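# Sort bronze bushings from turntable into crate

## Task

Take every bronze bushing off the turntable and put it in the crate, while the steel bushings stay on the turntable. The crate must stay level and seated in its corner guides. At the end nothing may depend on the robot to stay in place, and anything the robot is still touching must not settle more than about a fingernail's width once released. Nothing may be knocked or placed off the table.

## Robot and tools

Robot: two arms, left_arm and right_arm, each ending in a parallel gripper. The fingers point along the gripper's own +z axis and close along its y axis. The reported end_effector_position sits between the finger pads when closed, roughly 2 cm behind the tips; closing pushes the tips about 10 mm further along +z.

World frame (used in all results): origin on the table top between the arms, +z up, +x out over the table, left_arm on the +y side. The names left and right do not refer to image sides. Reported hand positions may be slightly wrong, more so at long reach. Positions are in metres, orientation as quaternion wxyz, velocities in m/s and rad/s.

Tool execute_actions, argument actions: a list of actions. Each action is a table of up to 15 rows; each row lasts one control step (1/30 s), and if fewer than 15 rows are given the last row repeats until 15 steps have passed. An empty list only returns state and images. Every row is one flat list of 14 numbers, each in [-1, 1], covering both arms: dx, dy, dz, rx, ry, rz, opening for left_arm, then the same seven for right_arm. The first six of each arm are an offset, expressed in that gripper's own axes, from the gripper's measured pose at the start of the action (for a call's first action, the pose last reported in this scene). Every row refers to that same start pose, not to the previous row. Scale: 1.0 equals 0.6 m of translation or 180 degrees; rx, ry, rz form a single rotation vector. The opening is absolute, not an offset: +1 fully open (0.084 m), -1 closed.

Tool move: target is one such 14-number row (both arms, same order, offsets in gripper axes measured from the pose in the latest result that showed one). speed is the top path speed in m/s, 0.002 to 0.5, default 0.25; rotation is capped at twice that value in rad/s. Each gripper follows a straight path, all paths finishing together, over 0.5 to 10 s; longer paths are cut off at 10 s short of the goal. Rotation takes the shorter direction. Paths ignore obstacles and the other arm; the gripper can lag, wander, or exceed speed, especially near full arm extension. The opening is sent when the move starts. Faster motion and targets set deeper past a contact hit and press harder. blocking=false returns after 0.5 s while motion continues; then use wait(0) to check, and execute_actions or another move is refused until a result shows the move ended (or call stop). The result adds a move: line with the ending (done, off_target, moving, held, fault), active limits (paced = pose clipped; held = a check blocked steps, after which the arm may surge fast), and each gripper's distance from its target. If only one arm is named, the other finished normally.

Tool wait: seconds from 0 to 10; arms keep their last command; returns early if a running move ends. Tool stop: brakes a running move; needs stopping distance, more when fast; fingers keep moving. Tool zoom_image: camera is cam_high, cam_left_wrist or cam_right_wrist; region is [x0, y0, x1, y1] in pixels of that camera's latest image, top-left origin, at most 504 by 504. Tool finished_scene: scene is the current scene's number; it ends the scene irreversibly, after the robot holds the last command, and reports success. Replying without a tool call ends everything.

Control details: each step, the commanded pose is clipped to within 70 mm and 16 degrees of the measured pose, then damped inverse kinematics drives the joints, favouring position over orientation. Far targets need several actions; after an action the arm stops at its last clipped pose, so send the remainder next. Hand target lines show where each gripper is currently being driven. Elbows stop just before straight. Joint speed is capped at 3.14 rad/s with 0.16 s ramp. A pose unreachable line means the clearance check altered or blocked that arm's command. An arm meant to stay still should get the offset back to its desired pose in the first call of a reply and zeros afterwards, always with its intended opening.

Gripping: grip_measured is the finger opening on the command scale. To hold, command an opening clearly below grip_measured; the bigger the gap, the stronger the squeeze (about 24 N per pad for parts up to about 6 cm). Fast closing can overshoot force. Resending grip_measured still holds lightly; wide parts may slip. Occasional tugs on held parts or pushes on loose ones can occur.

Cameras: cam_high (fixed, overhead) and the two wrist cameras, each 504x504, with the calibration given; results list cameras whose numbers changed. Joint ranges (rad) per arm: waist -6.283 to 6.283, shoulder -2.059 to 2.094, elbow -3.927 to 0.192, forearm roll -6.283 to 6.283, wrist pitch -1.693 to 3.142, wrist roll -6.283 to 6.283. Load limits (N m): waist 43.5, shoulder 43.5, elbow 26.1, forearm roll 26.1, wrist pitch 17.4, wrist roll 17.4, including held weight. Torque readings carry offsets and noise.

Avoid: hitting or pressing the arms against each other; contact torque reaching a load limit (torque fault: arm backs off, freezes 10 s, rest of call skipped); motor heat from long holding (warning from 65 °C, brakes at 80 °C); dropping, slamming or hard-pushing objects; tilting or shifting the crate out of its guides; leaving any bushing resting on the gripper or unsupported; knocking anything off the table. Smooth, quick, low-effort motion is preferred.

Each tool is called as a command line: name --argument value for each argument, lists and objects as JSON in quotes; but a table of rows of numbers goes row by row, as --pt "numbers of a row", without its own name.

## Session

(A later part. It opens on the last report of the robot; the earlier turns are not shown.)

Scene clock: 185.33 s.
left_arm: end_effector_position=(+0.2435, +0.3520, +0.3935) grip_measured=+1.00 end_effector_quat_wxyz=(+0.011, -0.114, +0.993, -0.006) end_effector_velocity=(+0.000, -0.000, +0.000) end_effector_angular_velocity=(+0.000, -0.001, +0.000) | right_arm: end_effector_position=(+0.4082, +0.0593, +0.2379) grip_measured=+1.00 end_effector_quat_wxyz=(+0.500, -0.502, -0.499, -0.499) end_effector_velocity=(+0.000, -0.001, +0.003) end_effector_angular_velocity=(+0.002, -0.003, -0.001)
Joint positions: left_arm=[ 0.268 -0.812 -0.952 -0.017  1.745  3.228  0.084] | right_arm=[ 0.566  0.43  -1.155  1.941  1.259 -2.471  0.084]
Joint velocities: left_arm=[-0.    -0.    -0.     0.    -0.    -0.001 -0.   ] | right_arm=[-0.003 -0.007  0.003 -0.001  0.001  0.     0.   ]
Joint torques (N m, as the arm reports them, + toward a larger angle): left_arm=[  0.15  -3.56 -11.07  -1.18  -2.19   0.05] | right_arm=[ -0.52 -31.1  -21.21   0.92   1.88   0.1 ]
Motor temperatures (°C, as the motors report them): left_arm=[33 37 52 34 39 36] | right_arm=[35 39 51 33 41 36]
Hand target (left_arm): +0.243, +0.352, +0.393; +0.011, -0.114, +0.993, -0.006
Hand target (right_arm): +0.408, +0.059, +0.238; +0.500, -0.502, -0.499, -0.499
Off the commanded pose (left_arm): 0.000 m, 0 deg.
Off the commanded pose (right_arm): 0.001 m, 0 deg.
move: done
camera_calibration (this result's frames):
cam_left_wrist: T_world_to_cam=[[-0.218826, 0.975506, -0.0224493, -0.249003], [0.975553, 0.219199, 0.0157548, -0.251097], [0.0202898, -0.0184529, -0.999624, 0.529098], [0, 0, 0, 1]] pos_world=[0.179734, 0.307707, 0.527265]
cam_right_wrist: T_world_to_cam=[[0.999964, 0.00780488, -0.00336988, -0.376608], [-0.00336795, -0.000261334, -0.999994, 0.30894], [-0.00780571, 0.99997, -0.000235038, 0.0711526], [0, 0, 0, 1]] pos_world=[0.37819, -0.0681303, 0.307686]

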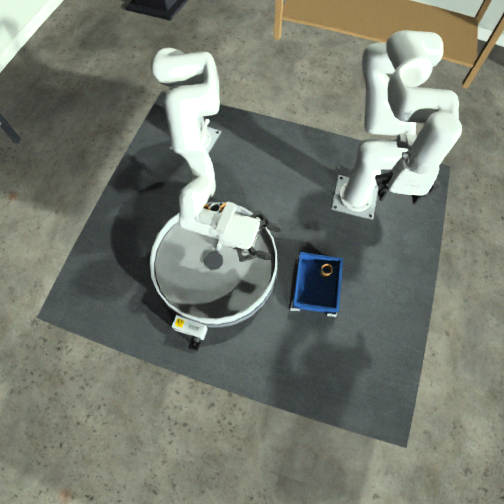

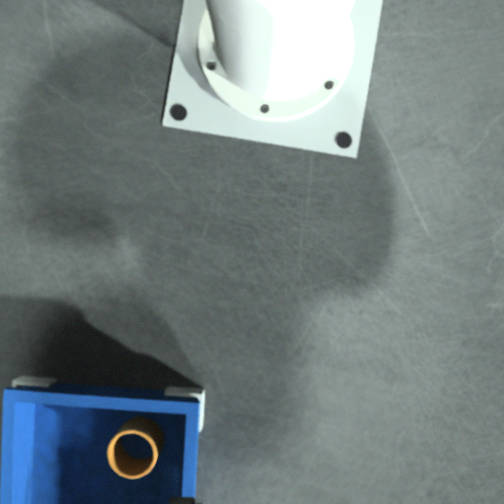

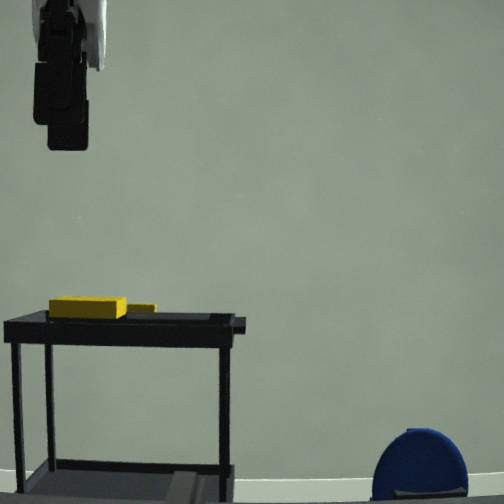

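move --target '[0,0,0,0,0,0,1, 0.1,0.32,-0.68,0,0,0,1]'

move --target '[0.174,-0.856,0.285,0,0,-0.99,-0.5, 0,0,0,0,0,0,1]'

Scene clock: 195.53 s.
left_arm: end_effector_position=(+0.2435, +0.3520, +0.3935) grip_measured=+1.00 end_effector_quat_wxyz=(+0.011, -0.114, +0.993, -0.006) end_effector_velocity=(+0.000, +0.000, +0.000) end_effector_angular_velocity=(+0.000, -0.001, -0.000) | right_arm: end_effector_position=(+0.6004, -0.3480, +0.2977) grip_measured=+1.00 end_effector_quat_wxyz=(+0.500, -0.502, -0.498, -0.499) end_effector_velocity=(+0.001, -0.003, +0.000) end_effector_angular_velocity=(+0.000, +0.001, +0.003)
Joint positions: left_arm=[ 0.268 -0.812 -0.952 -0.017  1.745  3.228  0.084] | right_arm=[-0.247  0.93  -2.093  1.434  1.875 -1.995  0.084]
Joint velocities: left_arm=[ 0.    -0.     0.    -0.    -0.001  0.001  0.   ] | right_arm=[-0.004  0.016 -0.028  0.001  0.008  0.012 -0.   ]
Joint torques (N m, as the arm reports them, + toward a larger angle): left_arm=[  0.41  -3.75 -11.57  -0.99  -2.23  -0.01] | right_arm=[ -0.32 -41.14 -22.81   2.39   1.19   0.15]
Motor temperatures (°C, as the motors report them): left_arm=[33 37 51 34 39 36] | right_arm=[35 39 51 33 41 36]
Hand target (left_arm): +0.243, +0.352, +0.393; +0.011, -0.114, +0.993, -0.006
Hand target (right_arm): +0.601, -0.348, +0.298; +0.501, -0.502, -0.498, -0.499
Off the commanded pose (left_arm): 0.000 m, 0 deg.
Off the commanded pose (right_arm): 0.001 m, 0 deg.
move: done
camera_calibration (this result's frames):
cam_left_wrist: T_world_to_cam=[[-0.218826, 0.975506, -0.0224494, -0.249002], [0.975553, 0.219199, 0.0157549, -0.251097], [0.0202899, -0.018453, -0.999624, 0.529098], [0, 0, 0, 1]] pos_world=[0.179734, 0.307707, 0.527265]
cam_right_wrist: T_world_to_cam=[[0.999971, 0.00679742, -0.00352803, -0.565761], [-0.0035352, 0.00104399, -0.999993, 0.369877], [-0.00679369, 0.999976, 0.00106799, 0.47894], [0, 0, 0, 1]] pos_world=[0.570306, -0.475469, 0.367367]

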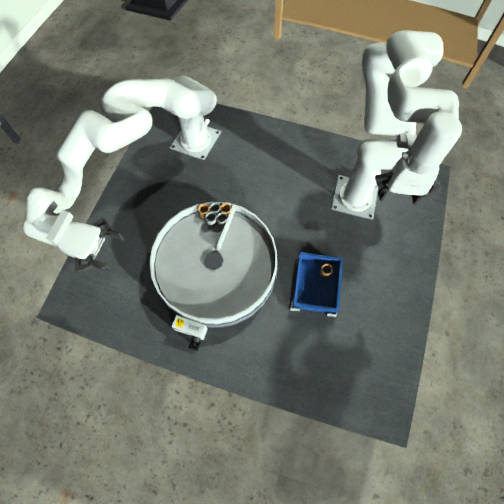

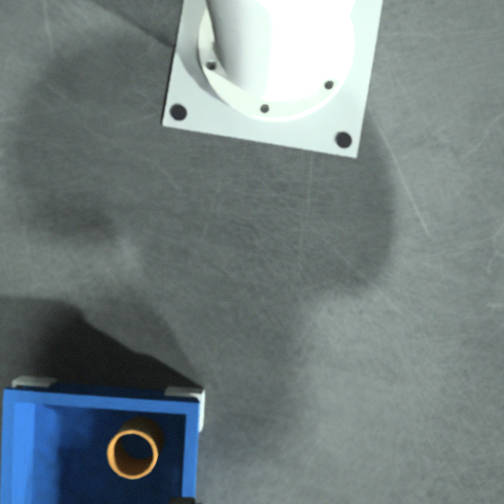

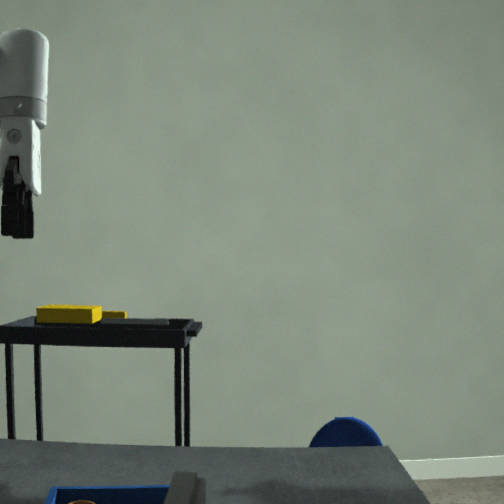

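Scene clock: 202.23 s.
left_arm: end_effector_position=(+0.2621, -0.1732, +0.2303) grip_measured=-0.52 end_effector_quat_wxyz=(+0.007, +0.995, +0.098, +0.012) end_effector_velocity=(+0.001, -0.001, -0.000) end_effector_angular_velocity=(+0.001, -0.000, +0.008) | right_arm: end_effector_position=(+0.6004, -0.3480, +0.2977) grip_measured=+1.00 end_effector_quat_wxyz=(+0.500, -0.502, -0.498, -0.499) end_effector_velocity=(-0.000, +0.000, +0.000) end_effector_angular_velocity=(-0.001, +0.000, +0.000)
Joint positions: left_arm=[-1.143  0.127 -1.297  0.018  1.147 -1.296  0.021] | right_arm=[-0.247  0.93  -2.093  1.434  1.875 -1.995  0.084]
Joint velocities: left_arm=[-0.001  0.006 -0.008  0.001  0.003 -0.009 -0.   ] | right_arm=[ 0.    -0.001 -0.    -0.001 -0.     0.    -0.   ]
Joint torques (N m, as the arm reports them, + toward a larger angle): left_arm=[  0.46 -29.78 -12.25  -1.41  -2.26  -0.07] | right_arm=[ -0.66 -40.83 -23.08   2.52   1.23   0.29]
Motor temperatures (°C, as the motors report them): left_arm=[33 37 52 34 39 36] | right_arm=[35 39 51 33 41 36]
Hand target (left_arm): +0.262, -0.173, +0.230; +0.007, +0.995, +0.098, +0.012
Hand target (right_arm): +0.600, -0.348, +0.298; +0.500, -0.502, -0.498, -0.499
Off the commanded pose (left_arm): 0.002 m, 0 deg.
Off the commanded pose (right_arm): 0.000 m, 0 deg.
move: done
camera_calibration (this result's frames):
cam_left_wrist: T_world_to_cam=[[0.187059, -0.9823, 0.00978389, -0.189152], [-0.981928, -0.187261, -0.0273903, 0.301007], [0.0287376, -0.00448346, -0.999577, 0.356151], [0, 0, 0, 1]] pos_world=[0.320715, -0.12784, 0.366096]
cam_right_wrist: T_world_to_cam=[[0.999971, 0.00679742, -0.00352805, -0.565761], [-0.00353523, 0.0010439, -0.999993, 0.369877], [-0.00679369, 0.999976, 0.0010679, 0.47894], [0, 0, 0, 1]] pos_world=[0.570306, -0.475469, 0.367367]

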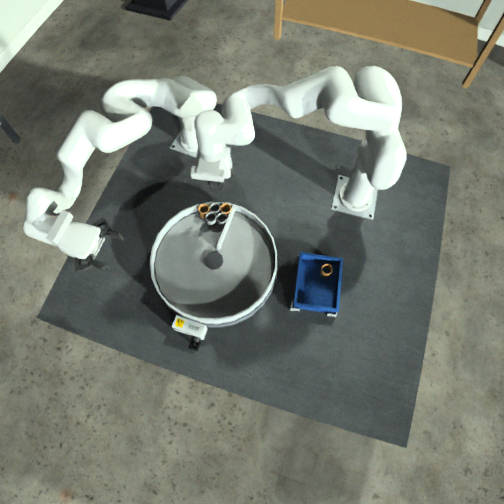

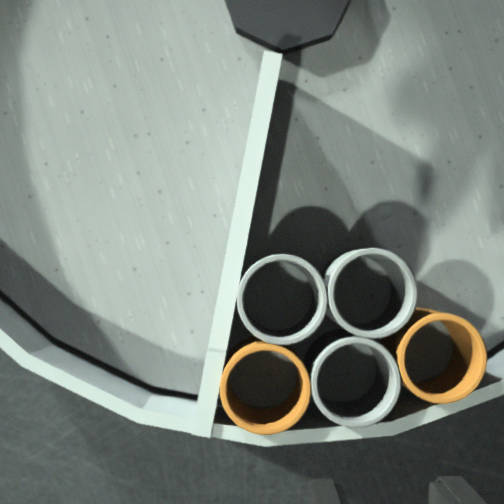

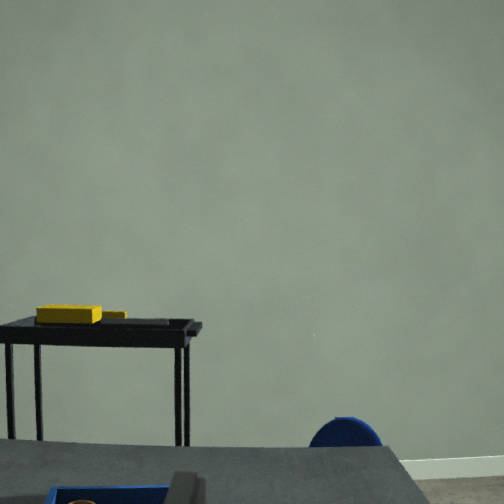

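move --target '[0.053,0.107,0.13,0,0,-0.11,-0.5, 0,0,0,0,0,0,1]' --speed 0.15

move --target '[0,0,0.07,0,0,0,-0.5, 0,0,0,0,0,0,1]' --speed 0.05

move --target '[0,0,0,0,0,0,-1, 0,0,0,0,0,0,1]'

move --target '[0,0,-0.2,0,0,0,-1, 0,0,0,0,0,0,1]' --speed 0.1

Scene clock: 216.03 s.
left_arm: end_effector_position=(+0.3075, -0.2313, +0.1549) grip_measured=-0.52 end_effector_quat_wxyz=(+0.010, +0.964, +0.267, +0.011) end_effector_velocity=(-0.000, -0.000, -0.003) end_effector_angular_velocity=(+0.004, +0.002, +0.002) | right_arm: end_effector_position=(+0.6004, -0.3480, +0.2977) grip_measured=+1.00 end_effector_quat_wxyz=(+0.500, -0.502, -0.498, -0.499) end_effector_velocity=(-0.000, +0.000, +0.000) end_effector_angular_velocity=(+0.001, -0.000, +0.001)
Joint positions: left_arm=[-1.12   0.441 -1.509  0.019  1.044 -1.619  0.021] | right_arm=[-0.247  0.93  -2.093  1.434  1.875 -1.995  0.084]
Joint velocities: left_arm=[-0.001  0.007 -0.003  0.001  0.001 -0.003  0.   ] | right_arm=[ 0.    -0.     0.     0.     0.001  0.     0.   ]
Joint torques (N m, as the arm reports them, + toward a larger angle): left_arm=[  0.1  -37.47 -12.44  -1.16  -2.12   0.13] | right_arm=[ -0.54 -40.21 -23.31   2.35   1.2    0.22]
Motor temperatures (°C, as the motors report them): left_arm=[33 38 53 34 39 36] | right_arm=[35 40 51 33 41 36]
Hand target (left_arm): +0.308, -0.231, +0.154; +0.009, +0.964, +0.267, +0.010
Hand target (right_arm): +0.600, -0.348, +0.298; +0.500, -0.502, -0.498, -0.499
Off the commanded pose (left_arm): 0.001 m, 0 deg.
Off the commanded pose (right_arm): 0.000 m, 0 deg.
move: done
camera_calibration (this result's frames):
cam_left_wrist: T_world_to_cam=[[0.508182, -0.861077, 0.0172487, -0.325874], [-0.860852, -0.508454, -0.0201943, 0.220067], [0.026159, -0.00458619, -0.999647, 0.279913], [0, 0, 0, 1]] pos_world=[0.347727, -0.167424, 0.289879]
cam_right_wrist: T_world_to_cam=[[0.999971, 0.00679744, -0.00352801, -0.565761], [-0.00353519, 0.00104377, -0.999993, 0.369877], [-0.00679371, 0.999976, 0.00106777, 0.47894], [0, 0, 0, 1]] pos_world=[0.570306, -0.475469, 0.367367]

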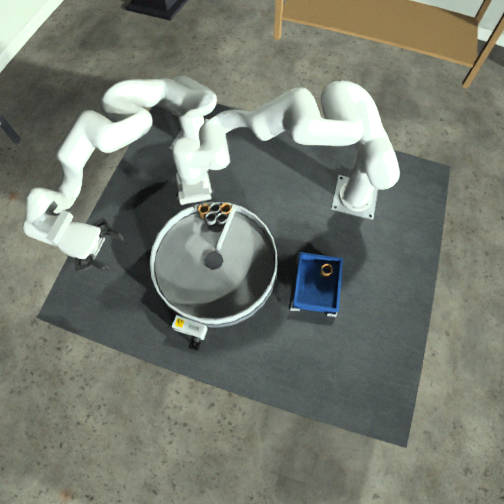

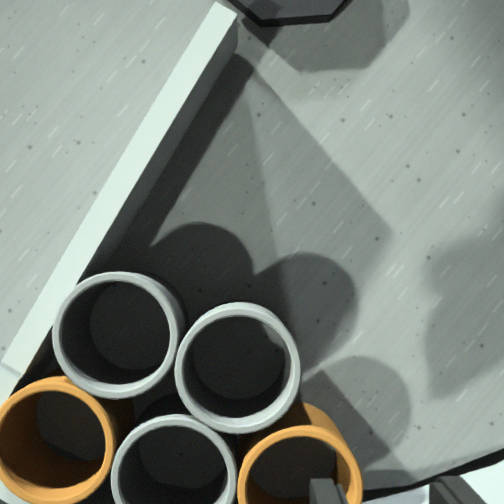

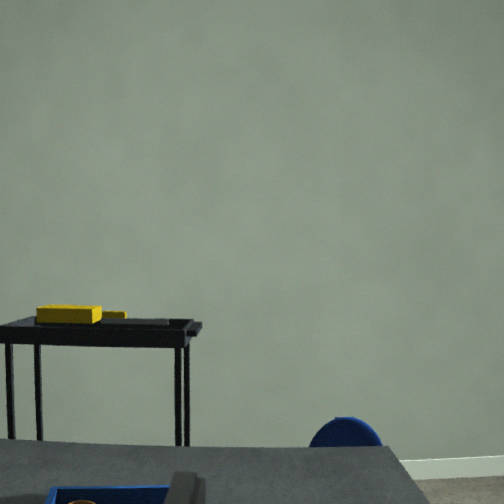

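Scene clock: 217.23 s.
left_arm: end_effector_position=(+0.3086, -0.2321, +0.1131) grip_measured=-0.52 end_effector_quat_wxyz=(+0.010, +0.964, +0.267, +0.011) end_effector_velocity=(+0.001, -0.002, +0.001) end_effector_angular_velocity=(-0.004, -0.003, -0.001) | right_arm: end_effector_position=(+0.6004, -0.3480, +0.2977) grip_measured=+1.00 end_effector_quat_wxyz=(+0.500, -0.502, -0.498, -0.499) end_effector_velocity=(-0.000, +0.000, -0.000) end_effector_angular_velocity=(+0.002, -0.000, +0.001)
Joint positions: left_arm=[-1.118  0.494 -1.464  0.02   0.946 -1.62   0.021] | right_arm=[-0.247  0.93  -2.093  1.434  1.875 -1.995  0.084]
Joint velocities: left_arm=[-0.     0.    -0.002  0.001 -0.003  0.    -0.   ] | right_arm=[-0.    -0.     0.001  0.001  0.001 -0.001  0.   ]
Joint torques (N m, as the arm reports them, + toward a larger angle): left_arm=[  0.22 -37.98 -11.61  -1.12  -2.24  -0.16] | right_arm=[ -0.79 -40.77 -23.06   2.67   1.19   0.16]
Motor temperatures (°C, as the motors report them): left_arm=[33 38 52 34 39 36] | right_arm=[35 40 52 33 41 36]
Hand target (left_arm): +0.309, -0.232, +0.113; +0.010, +0.964, +0.267, +0.011
Hand target (right_arm): +0.600, -0.348, +0.298; +0.500, -0.502, -0.498, -0.499
Off the commanded pose (left_arm): 0.000 m, 0 deg.
Off the commanded pose (right_arm): 0.000 m, 0 deg.
move: done
camera_calibration (this result's frames):
cam_left_wrist: T_world_to_cam=[[0.508069, -0.86114, 0.0174114, -0.326302], [-0.860919, -0.508345, -0.020112, 0.219809], [0.0261703, -0.00477157, -0.999646, 0.23808], [0, 0, 0, 1]] pos_world=[0.348791, -0.168117, 0.248097]
cam_right_wrist: T_world_to_cam=[[0.999971, 0.00679753, -0.00352803, -0.565761], [-0.0035352, 0.00104375, -0.999993, 0.369877], [-0.00679381, 0.999976, 0.00106775, 0.47894], [0, 0, 0, 1]] pos_world=[0.570306, -0.475469, 0.367367]

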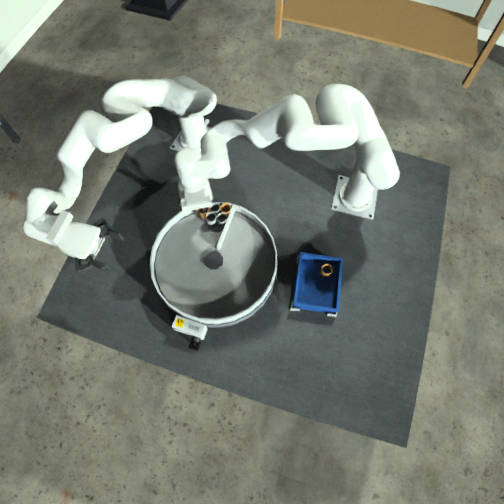

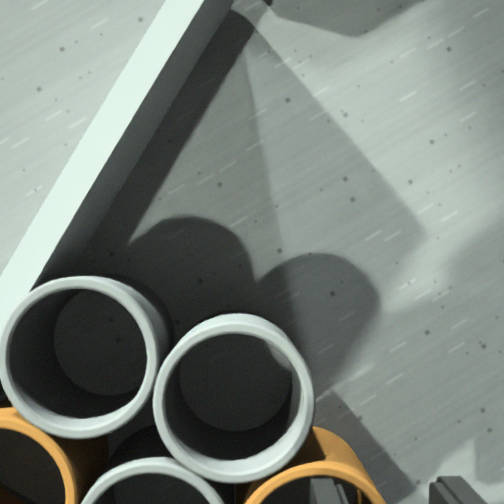

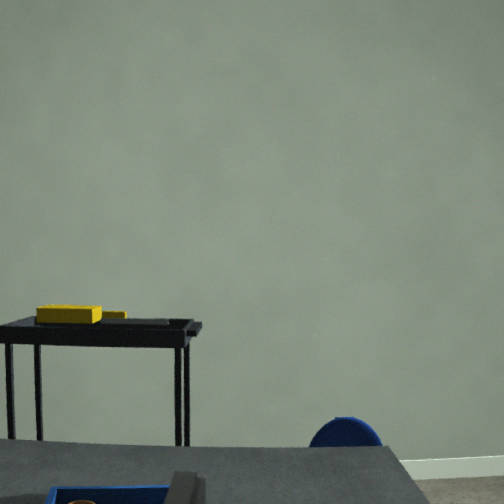

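Scene clock: 217.73 s.
left_arm: end_effector_position=(+0.3089, -0.2327, +0.1143) grip_measured=-1.00 end_effector_quat_wxyz=(+0.011, +0.964, +0.267, +0.011) end_effector_velocity=(-0.000, +0.001, -0.001) end_effector_angular_velocity=(+0.004, +0.002, +0.001) | right_arm: end_effector_position=(+0.6004, -0.3480, +0.2977) grip_measured=+1.00 end_effector_quat_wxyz=(+0.500, -0.502, -0.498, -0.499) end_effector_velocity=(-0.000, +0.000, -0.000) end_effector_angular_velocity=(-0.000, +0.001, +0.001)
Joint positions: left_arm=[-1.118  0.492 -1.465  0.02   0.946 -1.62   0.   ] | right_arm=[-0.247  0.93  -2.093  1.434  1.875 -1.995  0.084]
Joint velocities: left_arm=[ 0.001  0.001  0.002 -0.     0.001 -0.001  0.   ] | right_arm=[ 0.     0.001 -0.    -0.001  0.001  0.    -0.   ]
Joint torques (N m, as the arm reports them, + toward a larger angle): left_arm=[  0.01 -31.44  -9.12  -0.96  -1.61   0.38] | right_arm=[ -0.68 -40.77 -23.06   2.46   1.11   0.31]
Motor temperatures (°C, as the motors report them): left_arm=[33 38 52 34 39 36] | right_arm=[35 40 52 33 41 36]
Hand target (left_arm): +0.309, -0.232, +0.113; +0.010, +0.964, +0.267, +0.011
Hand target (right_arm): +0.600, -0.348, +0.298; +0.500, -0.502, -0.498, -0.499
Off the commanded pose (left_arm): 0.001 m, 0 deg.
Off the commanded pose (right_arm): 0.000 m, 0 deg.
move: done
camera_calibration (this result's frames):
cam_left_wrist: T_world_to_cam=[[0.508037, -0.861104, 0.0199645, -0.327273], [-0.860899, -0.508381, -0.020029, 0.219783], [0.0273966, -0.00701197, -0.9996, 0.238337], [0, 0, 0, 1]] pos_world=[0.348948, -0.168411, 0.249177]
cam_right_wrist: T_world_to_cam=[[0.999971, 0.00679737, -0.00352797, -0.565762], [-0.00353514, 0.00104377, -0.999993, 0.369877], [-0.00679364, 0.999976, 0.00106777, 0.47894], [0, 0, 0, 1]] pos_world=[0.570306, -0.475469, 0.367367]

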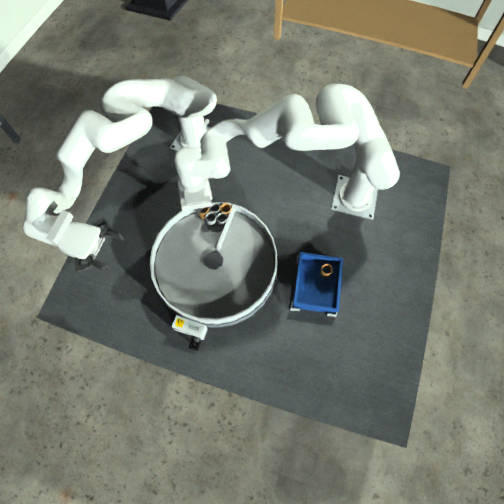

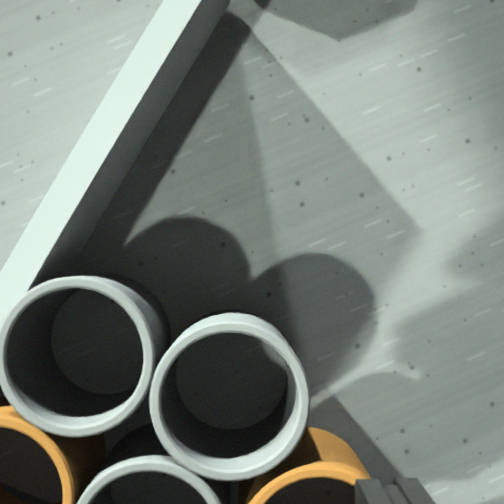

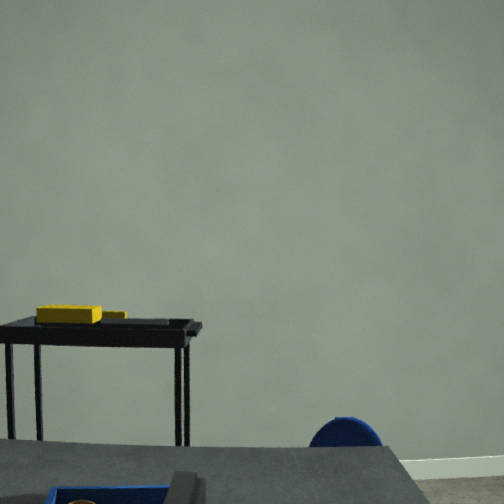

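Scene clock: 219.33 s.
left_arm: end_effector_position=(+0.3057, -0.2302, +0.2334) grip_measured=-1.00 end_effector_quat_wxyz=(+0.011, +0.964, +0.267, +0.011) end_effector_velocity=(+0.001, +0.000, +0.003) end_effector_angular_velocity=(+0.001, +0.000, +0.002) | right_arm: end_effector_position=(+0.6004, -0.3480, +0.2977) grip_measured=+1.00 end_effector_quat_wxyz=(+0.500, -0.502, -0.498, -0.499) end_effector_velocity=(+0.000, -0.000, -0.000) end_effector_angular_velocity=(+0.001, -0.000, -0.001)
Joint positions: left_arm=[-1.122  0.379 -1.646  0.017  1.241 -1.618  0.   ] | right_arm=[-0.247  0.93  -2.093  1.434  1.875 -1.995  0.084]
Joint velocities: left_arm=[ 0.002  0.001 -0.008 -0.     0.008 -0.     0.   ] | right_arm=[ 0.     0.001 -0.     0.001 -0.    -0.001 -0.   ]
Joint torques (N m, as the arm reports them, + toward a larger angle): left_arm=[ -0.03 -36.28 -12.64  -1.12  -2.18   0.12] | right_arm=[ -0.75 -40.7  -23.11   2.35   1.08   0.23]
Motor temperatures (°C, as the motors report them): left_arm=[33 38 52 34 39 36] | right_arm=[35 40 52 33 41 36]
Hand target (left_arm): +0.306, -0.230, +0.234; +0.011, +0.964, +0.267, +0.011
Hand target (right_arm): +0.600, -0.348, +0.298; +0.500, -0.502, -0.498, -0.499
Off the commanded pose (left_arm): 0.001 m, 0 deg.
Off the commanded pose (right_arm): 0.000 m, 0 deg.
move: done
camera_calibration (this result's frames):
cam_left_wrist: T_world_to_cam=[[0.508422, -0.860903, 0.0188024, -0.325726], [-0.860684, -0.508736, -0.0202709, 0.22054], [0.0270167, -0.00587671, -0.999618, 0.35791], [0, 0, 0, 1]] pos_world=[0.345752, -0.166118, 0.368368]
cam_right_wrist: T_world_to_cam=[[0.999971, 0.00679736, -0.00352798, -0.565762], [-0.00353516, 0.00104383, -0.999993, 0.369877], [-0.00679363, 0.999976, 0.00106783, 0.47894], [0, 0, 0, 1]] pos_world=[0.570306, -0.475469, 0.367367]

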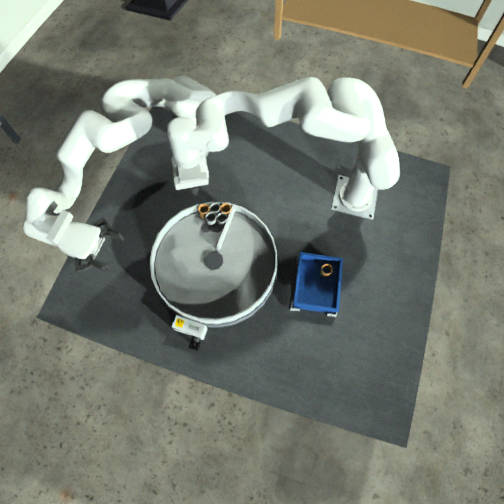

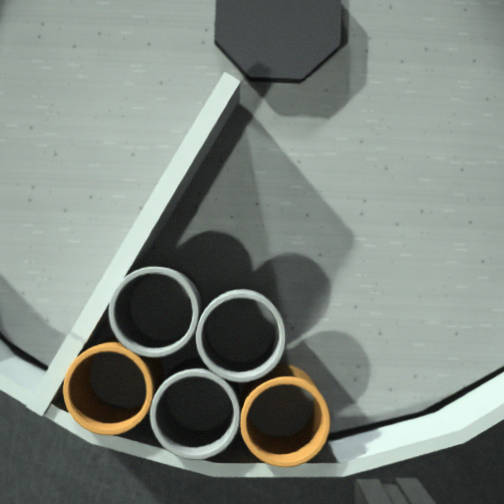

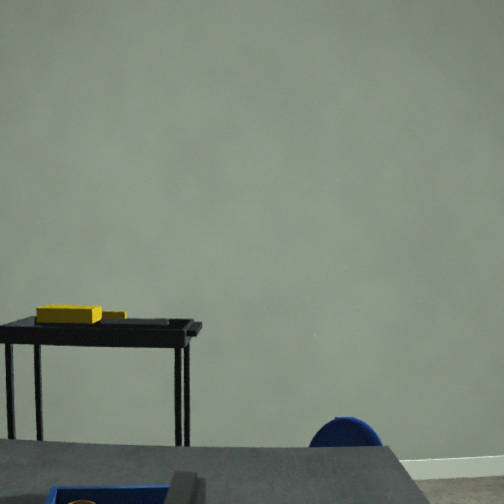

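move --target '[0.011,-0.005,0.15,0,0,-0.195,-0.5, 0,0,0,0,0,0,1]' --speed 0.15

move --target '[0,0,0.077,0,0,0,-0.5, 0,0,0,0,0,0,1]' --speed 0.05

move --target '[0,0,0,0,0,0,-1, 0,0,0,0,0,0,1]'

move --target '[0,0,-0.2,0,0,0,-1, 0,0,0,0,0,0,1]' --speed 0.1

Scene clock: 229.80 s.
left_arm: end_effector_position=(+0.3122, -0.2260, +0.1438) grip_measured=-0.52 end_effector_quat_wxyz=(+0.014, +0.838, +0.545, +0.007) end_effector_velocity=(+0.000, +0.000, -0.001) end_effector_angular_velocity=(+0.000, -0.000, +0.007) | right_arm: end_effector_position=(+0.6004, -0.3480, +0.2977) grip_measured=+1.00 end_effector_quat_wxyz=(+0.500, -0.502, -0.498, -0.499) end_effector_velocity=(-0.001, +0.000, +0.001) end_effector_angular_velocity=(+0.001, -0.001, +0.002)
Joint positions: left_arm=[-1.108  0.442 -1.478  0.019  1.009 -2.22   0.021] | right_arm=[-0.247  0.93  -2.093  1.434  1.875 -1.995  0.084]
Joint velocities: left_arm=[ 0.     0.001  0.003  0.001 -0.004 -0.007  0.   ] | right_arm=[-0.    -0.    -0.     0.     0.003 -0.001 -0.   ]
Joint torques (N m, as the arm reports them, + toward a larger angle): left_arm=[ -0.42 -37.56 -12.14  -1.05  -2.2   -0.06] | right_arm=[ -0.5  -40.53 -22.96   2.53   1.22   0.2 ]
Motor temperatures (°C, as the motors report them): left_arm=[33 39 53 34 39 36] | right_arm=[35 40 52 33 41 36]
Hand target (left_arm): +0.312, -0.226, +0.143; +0.013, +0.838, +0.545, +0.007
Hand target (right_arm): +0.600, -0.348, +0.298; +0.500, -0.502, -0.498, -0.499
Off the commanded pose (left_arm): 0.001 m, 0 deg.
Off the commanded pose (right_arm): 0.000 m, 0 deg.
move: done
camera_calibration (this result's frames):
cam_left_wrist: T_world_to_cam=[[0.910579, -0.412686, 0.0231683, -0.348539], [-0.412752, -0.910841, -0.00209052, -0.00685793], [0.0219653, -0.00765916, -0.999729, 0.269375], [0, 0, 0, 1]] pos_world=[0.308624, -0.14802, 0.277363]
cam_right_wrist: T_world_to_cam=[[0.999971, 0.00679736, -0.00352802, -0.565762], [-0.00353519, 0.00104388, -0.999993, 0.369877], [-0.00679363, 0.999976, 0.00106788, 0.47894], [0, 0, 0, 1]] pos_world=[0.570306, -0.475469, 0.367367]

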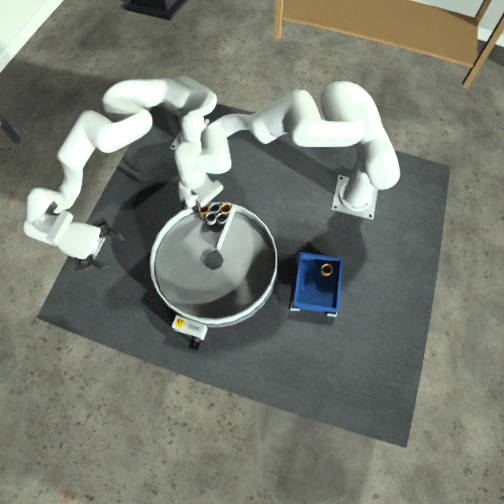

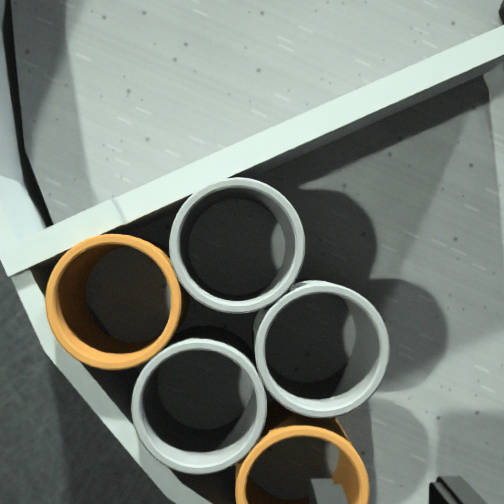

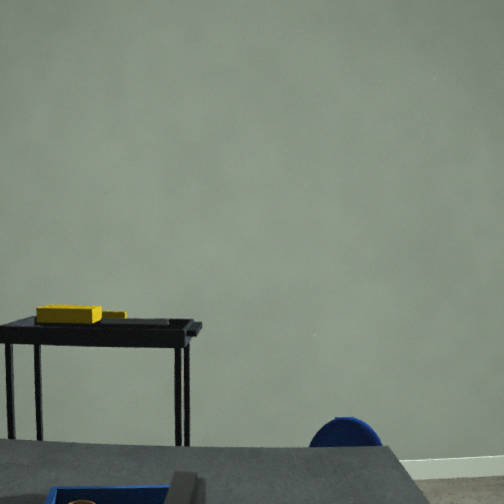

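Scene clock: 231.10 s.
left_arm: end_effector_position=(+0.3135, -0.2272, +0.0984) grip_measured=-0.52 end_effector_quat_wxyz=(+0.014, +0.838, +0.545, +0.007) end_effector_velocity=(-0.001, +0.001, -0.004) end_effector_angular_velocity=(+0.005, +0.003, -0.001) | right_arm: end_effector_position=(+0.6004, -0.3480, +0.2977) grip_measured=+1.00 end_effector_quat_wxyz=(+0.500, -0.502, -0.498, -0.499) end_effector_velocity=(-0.000, -0.000, -0.001) end_effector_angular_velocity=(-0.001, +0.003, +0.000)
Joint positions: left_arm=[-1.107  0.505 -1.436  0.02   0.903 -2.221  0.021] | right_arm=[-0.247  0.93  -2.093  1.434  1.875 -1.995  0.084]
Joint velocities: left_arm=[-0.001  0.004  0.003 -0.    -0.002 -0.     0.   ] | right_arm=[-0.     0.     0.001 -0.001 -0.     0.002 -0.   ]
Joint torques (N m, as the arm reports them, + toward a larger angle): left_arm=[  0.51 -34.78 -10.48  -0.99  -2.    -0.08] | right_arm=[ -0.77 -40.64 -23.08   2.72   1.11   0.18]
Motor temperatures (°C, as the motors report them): left_arm=[33 39 53 34 39 36] | right_arm=[35 40 52 33 41 36]
Hand target (left_arm): +0.313, -0.227, +0.098; +0.014, +0.838, +0.545, +0.007
Hand target (right_arm): +0.600, -0.348, +0.298; +0.500, -0.502, -0.498, -0.499
Off the commanded pose (left_arm): 0.001 m, 0 deg.
Off the commanded pose (right_arm): 0.000 m, 0 deg.
move: done
camera_calibration (this result's frames):
cam_left_wrist: T_world_to_cam=[[0.910502, -0.41279, 0.0243133, -0.349346], [-0.412886, -0.910782, -0.00113031, -0.00750608], [0.0226107, -0.0090095, -0.999704, 0.223472], [0, 0, 0, 1]] pos_world=[0.309928, -0.149029, 0.231891]
cam_right_wrist: T_world_to_cam=[[0.999971, 0.00679735, -0.00352805, -0.565762], [-0.00353522, 0.0010438, -0.999993, 0.369877], [-0.00679362, 0.999976, 0.0010678, 0.47894], [0, 0, 0, 1]] pos_world=[0.570306, -0.475469, 0.367367]

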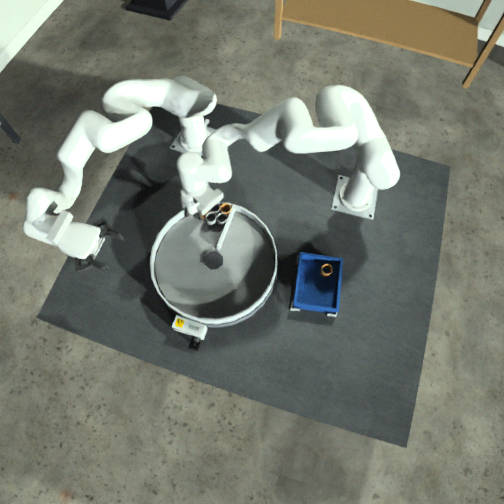

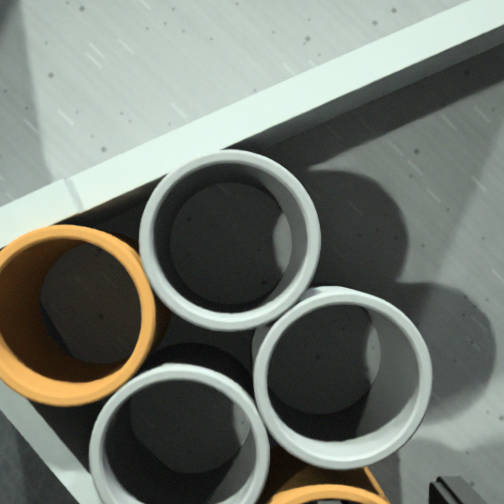

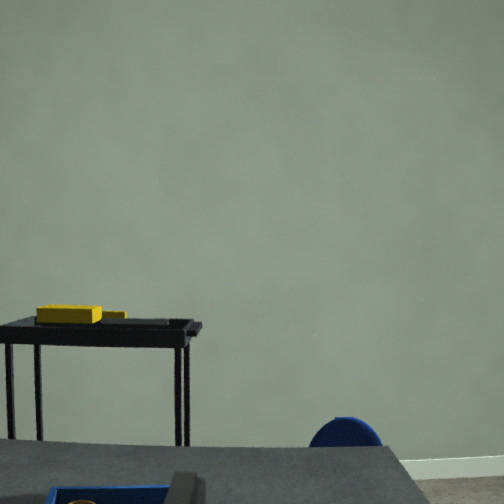

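Scene clock: 231.60 s.
left_arm: end_effector_position=(+0.3135, -0.2271, +0.0983) grip_measured=-0.72 end_effector_quat_wxyz=(+0.014, +0.838, +0.545, +0.007) end_effector_velocity=(-0.000, +0.001, -0.000) end_effector_angular_velocity=(+0.001, +0.000, -0.000) | right_arm: end_effector_position=(+0.6004, -0.3480, +0.2977) grip_measured=+1.00 end_effector_quat_wxyz=(+0.500, -0.502, -0.498, -0.499) end_effector_velocity=(+0.000, -0.000, +0.000) end_effector_angular_velocity=(-0.000, +0.001, -0.001)
Joint positions: left_arm=[-1.107  0.506 -1.436  0.02   0.903 -2.221  0.013] | right_arm=[-0.247  0.93  -2.093  1.434  1.875 -1.995  0.084]
Joint velocities: left_arm=[ 0.    -0.     0.001  0.    -0.     0.001 -0.   ] | right_arm=[ 0.    -0.     0.     0.    -0.001  0.001 -0.   ]
Joint torques (N m, as the arm reports them, + toward a larger angle): left_arm=[  0.02 -35.21 -10.71  -1.14  -1.98  -0.01] | right_arm=[ -0.94 -40.53 -23.34   2.3    1.06   0.3 ]
Motor temperatures (°C, as the motors report them): left_arm=[33 39 53 34 39 36] | right_arm=[35 40 52 33 41 36]
Hand target (left_arm): +0.314, -0.227, +0.098; +0.014, +0.838, +0.545, +0.007
Hand target (right_arm): +0.600, -0.348, +0.298; +0.500, -0.502, -0.498, -0.499
Off the commanded pose (left_arm): 0.000 m, 0 deg.
Off the commanded pose (right_arm): 0.000 m, 0 deg.
move: done
camera_calibration (this result's frames):
cam_left_wrist: T_world_to_cam=[[0.910507, -0.412794, 0.0240429, -0.349242], [-0.412884, -0.910783, -0.00132637, -0.00743181], [0.0224454, -0.00871928, -0.99971, 0.223445], [0, 0, 0, 1]] pos_world=[0.309903, -0.148985, 0.231767]
cam_right_wrist: T_world_to_cam=[[0.999971, 0.00679725, -0.00352794, -0.565762], [-0.00353511, 0.00104377, -0.999993, 0.369877], [-0.00679352, 0.999976, 0.00106777, 0.47894], [0, 0, 0, 1]] pos_world=[0.570306, -0.475469, 0.367367]

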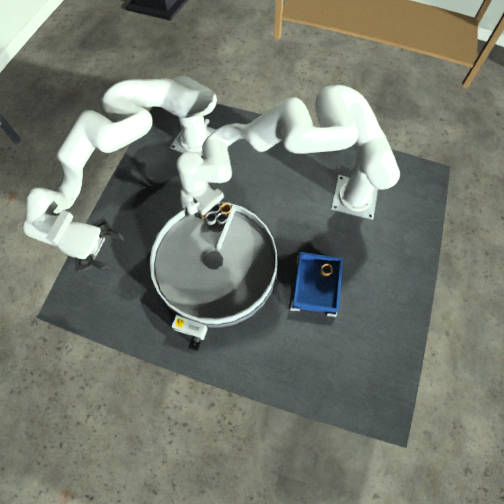

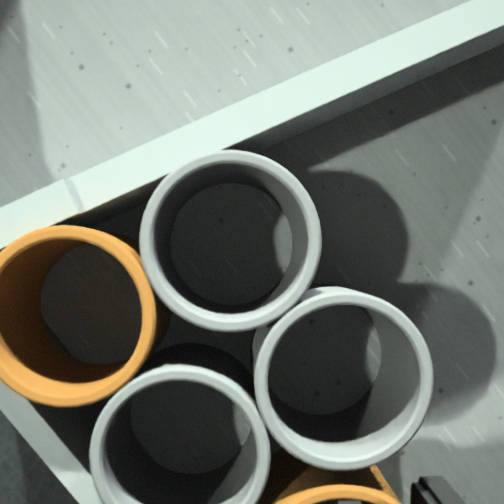

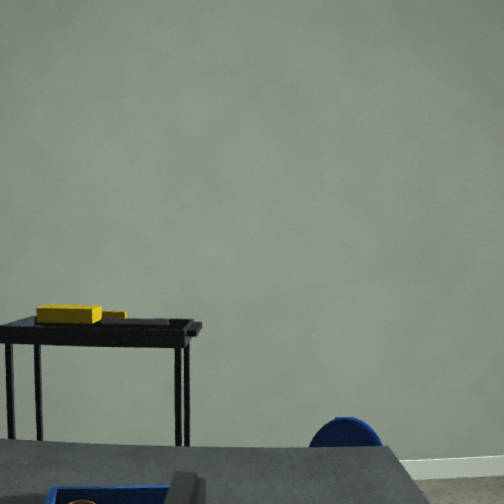

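Scene clock: 233.20 s.
left_arm: end_effector_position=(+0.3102, -0.2246, +0.2174) grip_measured=-0.72 end_effector_quat_wxyz=(+0.014, +0.838, +0.545, +0.007) end_effector_velocity=(+0.000, -0.000, +0.002) end_effector_angular_velocity=(-0.000, -0.001, -0.000) | right_arm: end_effector_position=(+0.6004, -0.3480, +0.2977) grip_measured=+1.00 end_effector_quat_wxyz=(+0.500, -0.502, -0.498, -0.499) end_effector_velocity=(+0.000, -0.000, +0.000) end_effector_angular_velocity=(-0.000, -0.001, -0.001)
Joint positions: left_arm=[-1.11   0.375 -1.593  0.017  1.192 -2.219  0.013] | right_arm=[-0.247  0.93  -2.093  1.434  1.875 -1.995  0.084]
Joint velocities: left_arm=[-0.     0.    -0.007  0.001  0.006 -0.    -0.   ] | right_arm=[-0.    -0.    -0.     0.    -0.001 -0.    -0.   ]
Joint torques (N m, as the arm reports them, + toward a larger angle): left_arm=[ -0.18 -37.06 -12.78  -0.93  -2.05   0.15] | right_arm=[ -0.81 -40.48 -23.25   2.57   1.14   0.37]
Motor temperatures (°C, as the motors report them): left_arm=[33 39 53 34 39 36] | right_arm=[35 40 52 33 41 36]
Hand target (left_arm): +0.310, -0.225, +0.218; +0.014, +0.838, +0.545, +0.007
Hand target (right_arm): +0.600, -0.348, +0.298; +0.500, -0.502, -0.498, -0.499
Off the commanded pose (left_arm): 0.001 m, 0 deg.
Off the commanded pose (right_arm): 0.000 m, 0 deg.
move: done
camera_calibration (this result's frames):
cam_left_wrist: T_world_to_cam=[[0.910689, -0.41244, 0.0231873, -0.347894], [-0.412503, -0.910953, -0.00222669, -0.00630131], [0.022041, -0.00753703, -0.999729, 0.343016], [0, 0, 0, 1]] pos_world=[0.306664, -0.146641, 0.350975]
cam_right_wrist: T_world_to_cam=[[0.999971, 0.00679738, -0.00352801, -0.565762], [-0.00353518, 0.0010439, -0.999993, 0.369877], [-0.00679365, 0.999976, 0.0010679, 0.47894], [0, 0, 0, 1]] pos_world=[0.570306, -0.475469, 0.367367]

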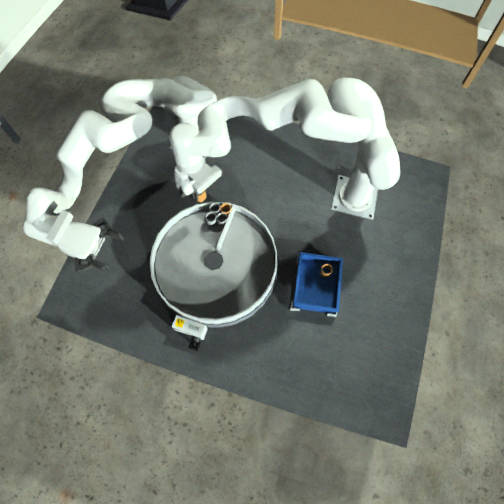

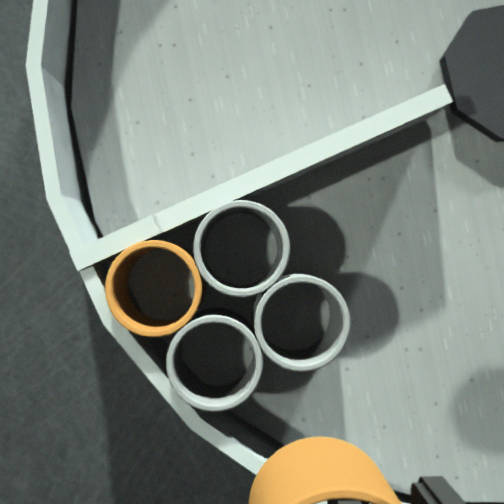

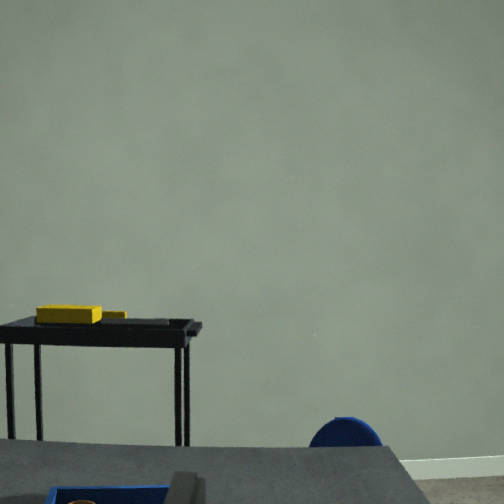

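move --target '[0.886,-0.163,0.03,0,0,-0.705,-1, 0,0,0,0,0,0,1]'

move --target '[0,0,0,0,0,0,1, -0.18,-0.25,0.72,0,0,0,1]'

Scene clock: 245.07 s.
left_arm: end_effector_position=(+0.4372, +0.2999, +0.1940) grip_measured=-0.72 end_effector_quat_wxyz=(+0.012, -0.112, +0.994, -0.008) end_effector_velocity=(+0.001, +0.001, +0.000) end_effector_angular_velocity=(-0.001, -0.001, +0.006) | right_arm: end_effector_position=(+0.6004, -0.3480, +0.2977) grip_measured=+1.00 end_effector_quat_wxyz=(+0.500, -0.502, -0.498, -0.499) end_effector_velocity=(-0.000, +0.000, +0.000) end_effector_angular_velocity=(-0.001, +0.001, +0.000)
Joint positions: left_arm=[-0.004 -0.181 -0.84  -0.018  0.996 -3.311  0.013] | right_arm=[-0.247  0.93  -2.093  1.434  1.875 -1.995  0.084]
Joint velocities: left_arm=[ 0.004  0.002 -0.003 -0.001  0.    -0.002 -0.   ] | right_arm=[ 0.    -0.001 -0.    -0.     0.     0.001  0.   ]
Joint torques (N m, as the arm reports them, + toward a larger angle): left_arm=[  0.19 -22.04 -12.3   -1.27  -1.97   0.14] | right_arm=[ -0.69 -40.85 -23.09   2.56   1.1    0.15]
Motor temperatures (°C, as the motors report them): left_arm=[33 40 53 34 39 36] | right_arm=[35 40 52 33 41 36]
Hand target (left_arm): +0.437, +0.300, +0.194; +0.012, -0.113, +0.994, -0.008
Hand target (right_arm): +0.600, -0.348, +0.298; +0.500, -0.502, -0.498, -0.499
Off the commanded pose (left_arm): 0.001 m, 0 deg.
Off the commanded pose (right_arm): 0.000 m, 0 deg.
move: done
camera_calibration (this result's frames):
cam_left_wrist: T_world_to_cam=[[-0.215437, 0.976165, -0.0262425, -0.161143], [0.976264, 0.215916, 0.0169993, -0.425025], [0.0222603, -0.0219573, -0.999511, 0.325022], [0, 0, 0, 1]] pos_world=[0.372985, 0.256208, 0.327859]
cam_right_wrist: T_world_to_cam=[[0.999971, 0.00679728, -0.00352805, -0.565762], [-0.00353522, 0.00104387, -0.999993, 0.369877], [-0.00679355, 0.999976, 0.00106787, 0.47894], [0, 0, 0, 1]] pos_world=[0.570306, -0.475469, 0.367367]

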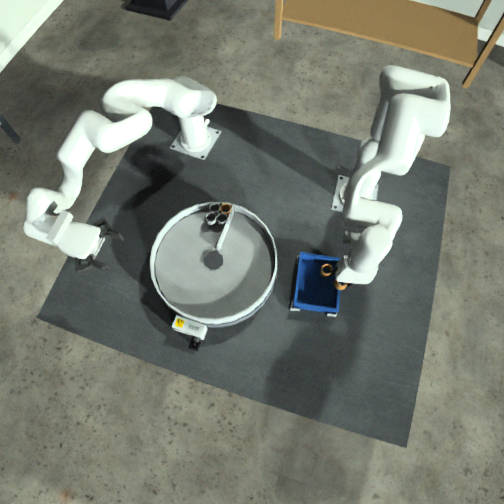

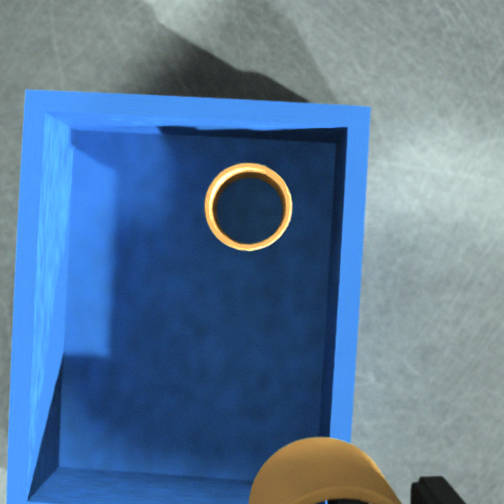

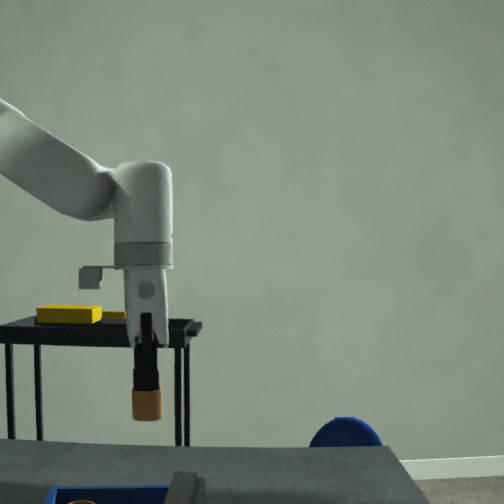

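Scene clock: 247.50 s.
left_arm: end_effector_position=(+0.4372, +0.2999, +0.1940) grip_measured=+1.00 end_effector_quat_wxyz=(+0.012, -0.112, +0.994, -0.008) end_effector_velocity=(-0.000, -0.000, -0.000) end_effector_angular_velocity=(+0.000, +0.002, -0.002) | right_arm: end_effector_position=(+0.4504, +0.0832, +0.1902) grip_measured=+1.00 end_effector_quat_wxyz=(+0.500, -0.502, -0.499, -0.499) end_effector_velocity=(-0.002, +0.003, -0.002) end_effector_angular_velocity=(-0.002, +0.003, +0.003)
Joint positions: left_arm=[-0.004 -0.181 -0.84  -0.018  0.996 -3.311  0.084] | right_arm=[ 0.57   0.665 -1.382  1.947  1.259 -2.48   0.084]
Joint velocities: left_arm=[-0.001 -0.     0.     0.     0.001  0.    -0.   ] | right_arm=[ 0.006  0.006 -0.004  0.003 -0.003  0.001 -0.   ]
Joint torques (N m, as the arm reports them, + toward a larger angle): left_arm=[  0.18 -21.45 -12.52  -1.32  -2.18   0.11] | right_arm=[ -0.34 -35.45 -21.12   1.04   1.89   0.26]
Motor temperatures (°C, as the motors report them): left_arm=[33 39 53 34 39 36] | right_arm=[35 40 52 33 41 36]
Hand target (left_arm): +0.437, +0.300, +0.194; +0.012, -0.112, +0.994, -0.008
Hand target (right_arm): +0.450, +0.084, +0.190; +0.500, -0.502, -0.499, -0.499
Off the commanded pose (left_arm): 0.000 m, 0 deg.
Off the commanded pose (right_arm): 0.001 m, 0 deg.
move: done
camera_calibration (this result's frames):
cam_left_wrist: T_world_to_cam=[[-0.215437, 0.976165, -0.0262425, -0.161142], [0.976264, 0.215916, 0.0169994, -0.425025], [0.0222604, -0.0219573, -0.999511, 0.325022], [0, 0, 0, 1]] pos_world=[0.372985, 0.256208, 0.327859]
cam_right_wrist: T_world_to_cam=[[0.999971, 0.00700182, -0.00282439, -0.419283], [-0.0028218, -0.000380363, -0.999996, 0.261202], [-0.00700286, 0.999975, -0.000360595, 0.0472008], [0, 0, 0, 1]] pos_world=[0.420338, -0.0441645, 0.260034]

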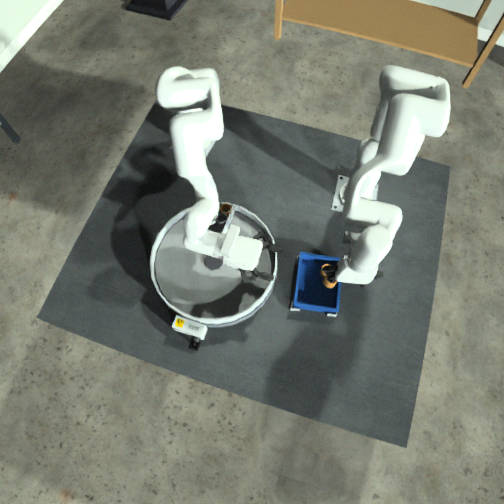

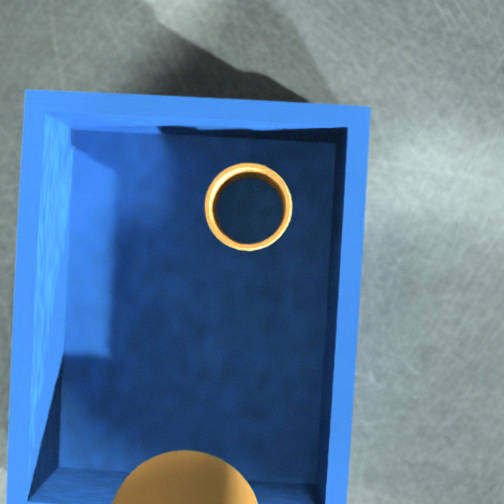

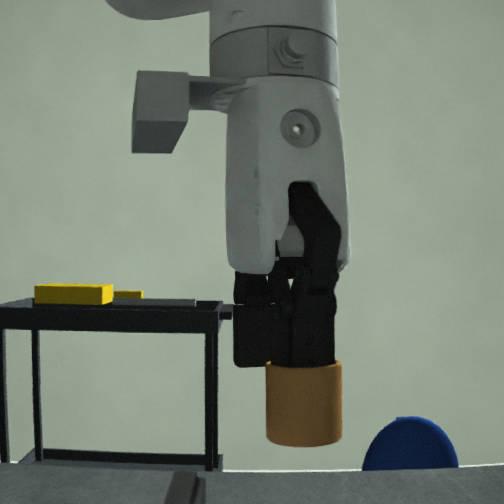

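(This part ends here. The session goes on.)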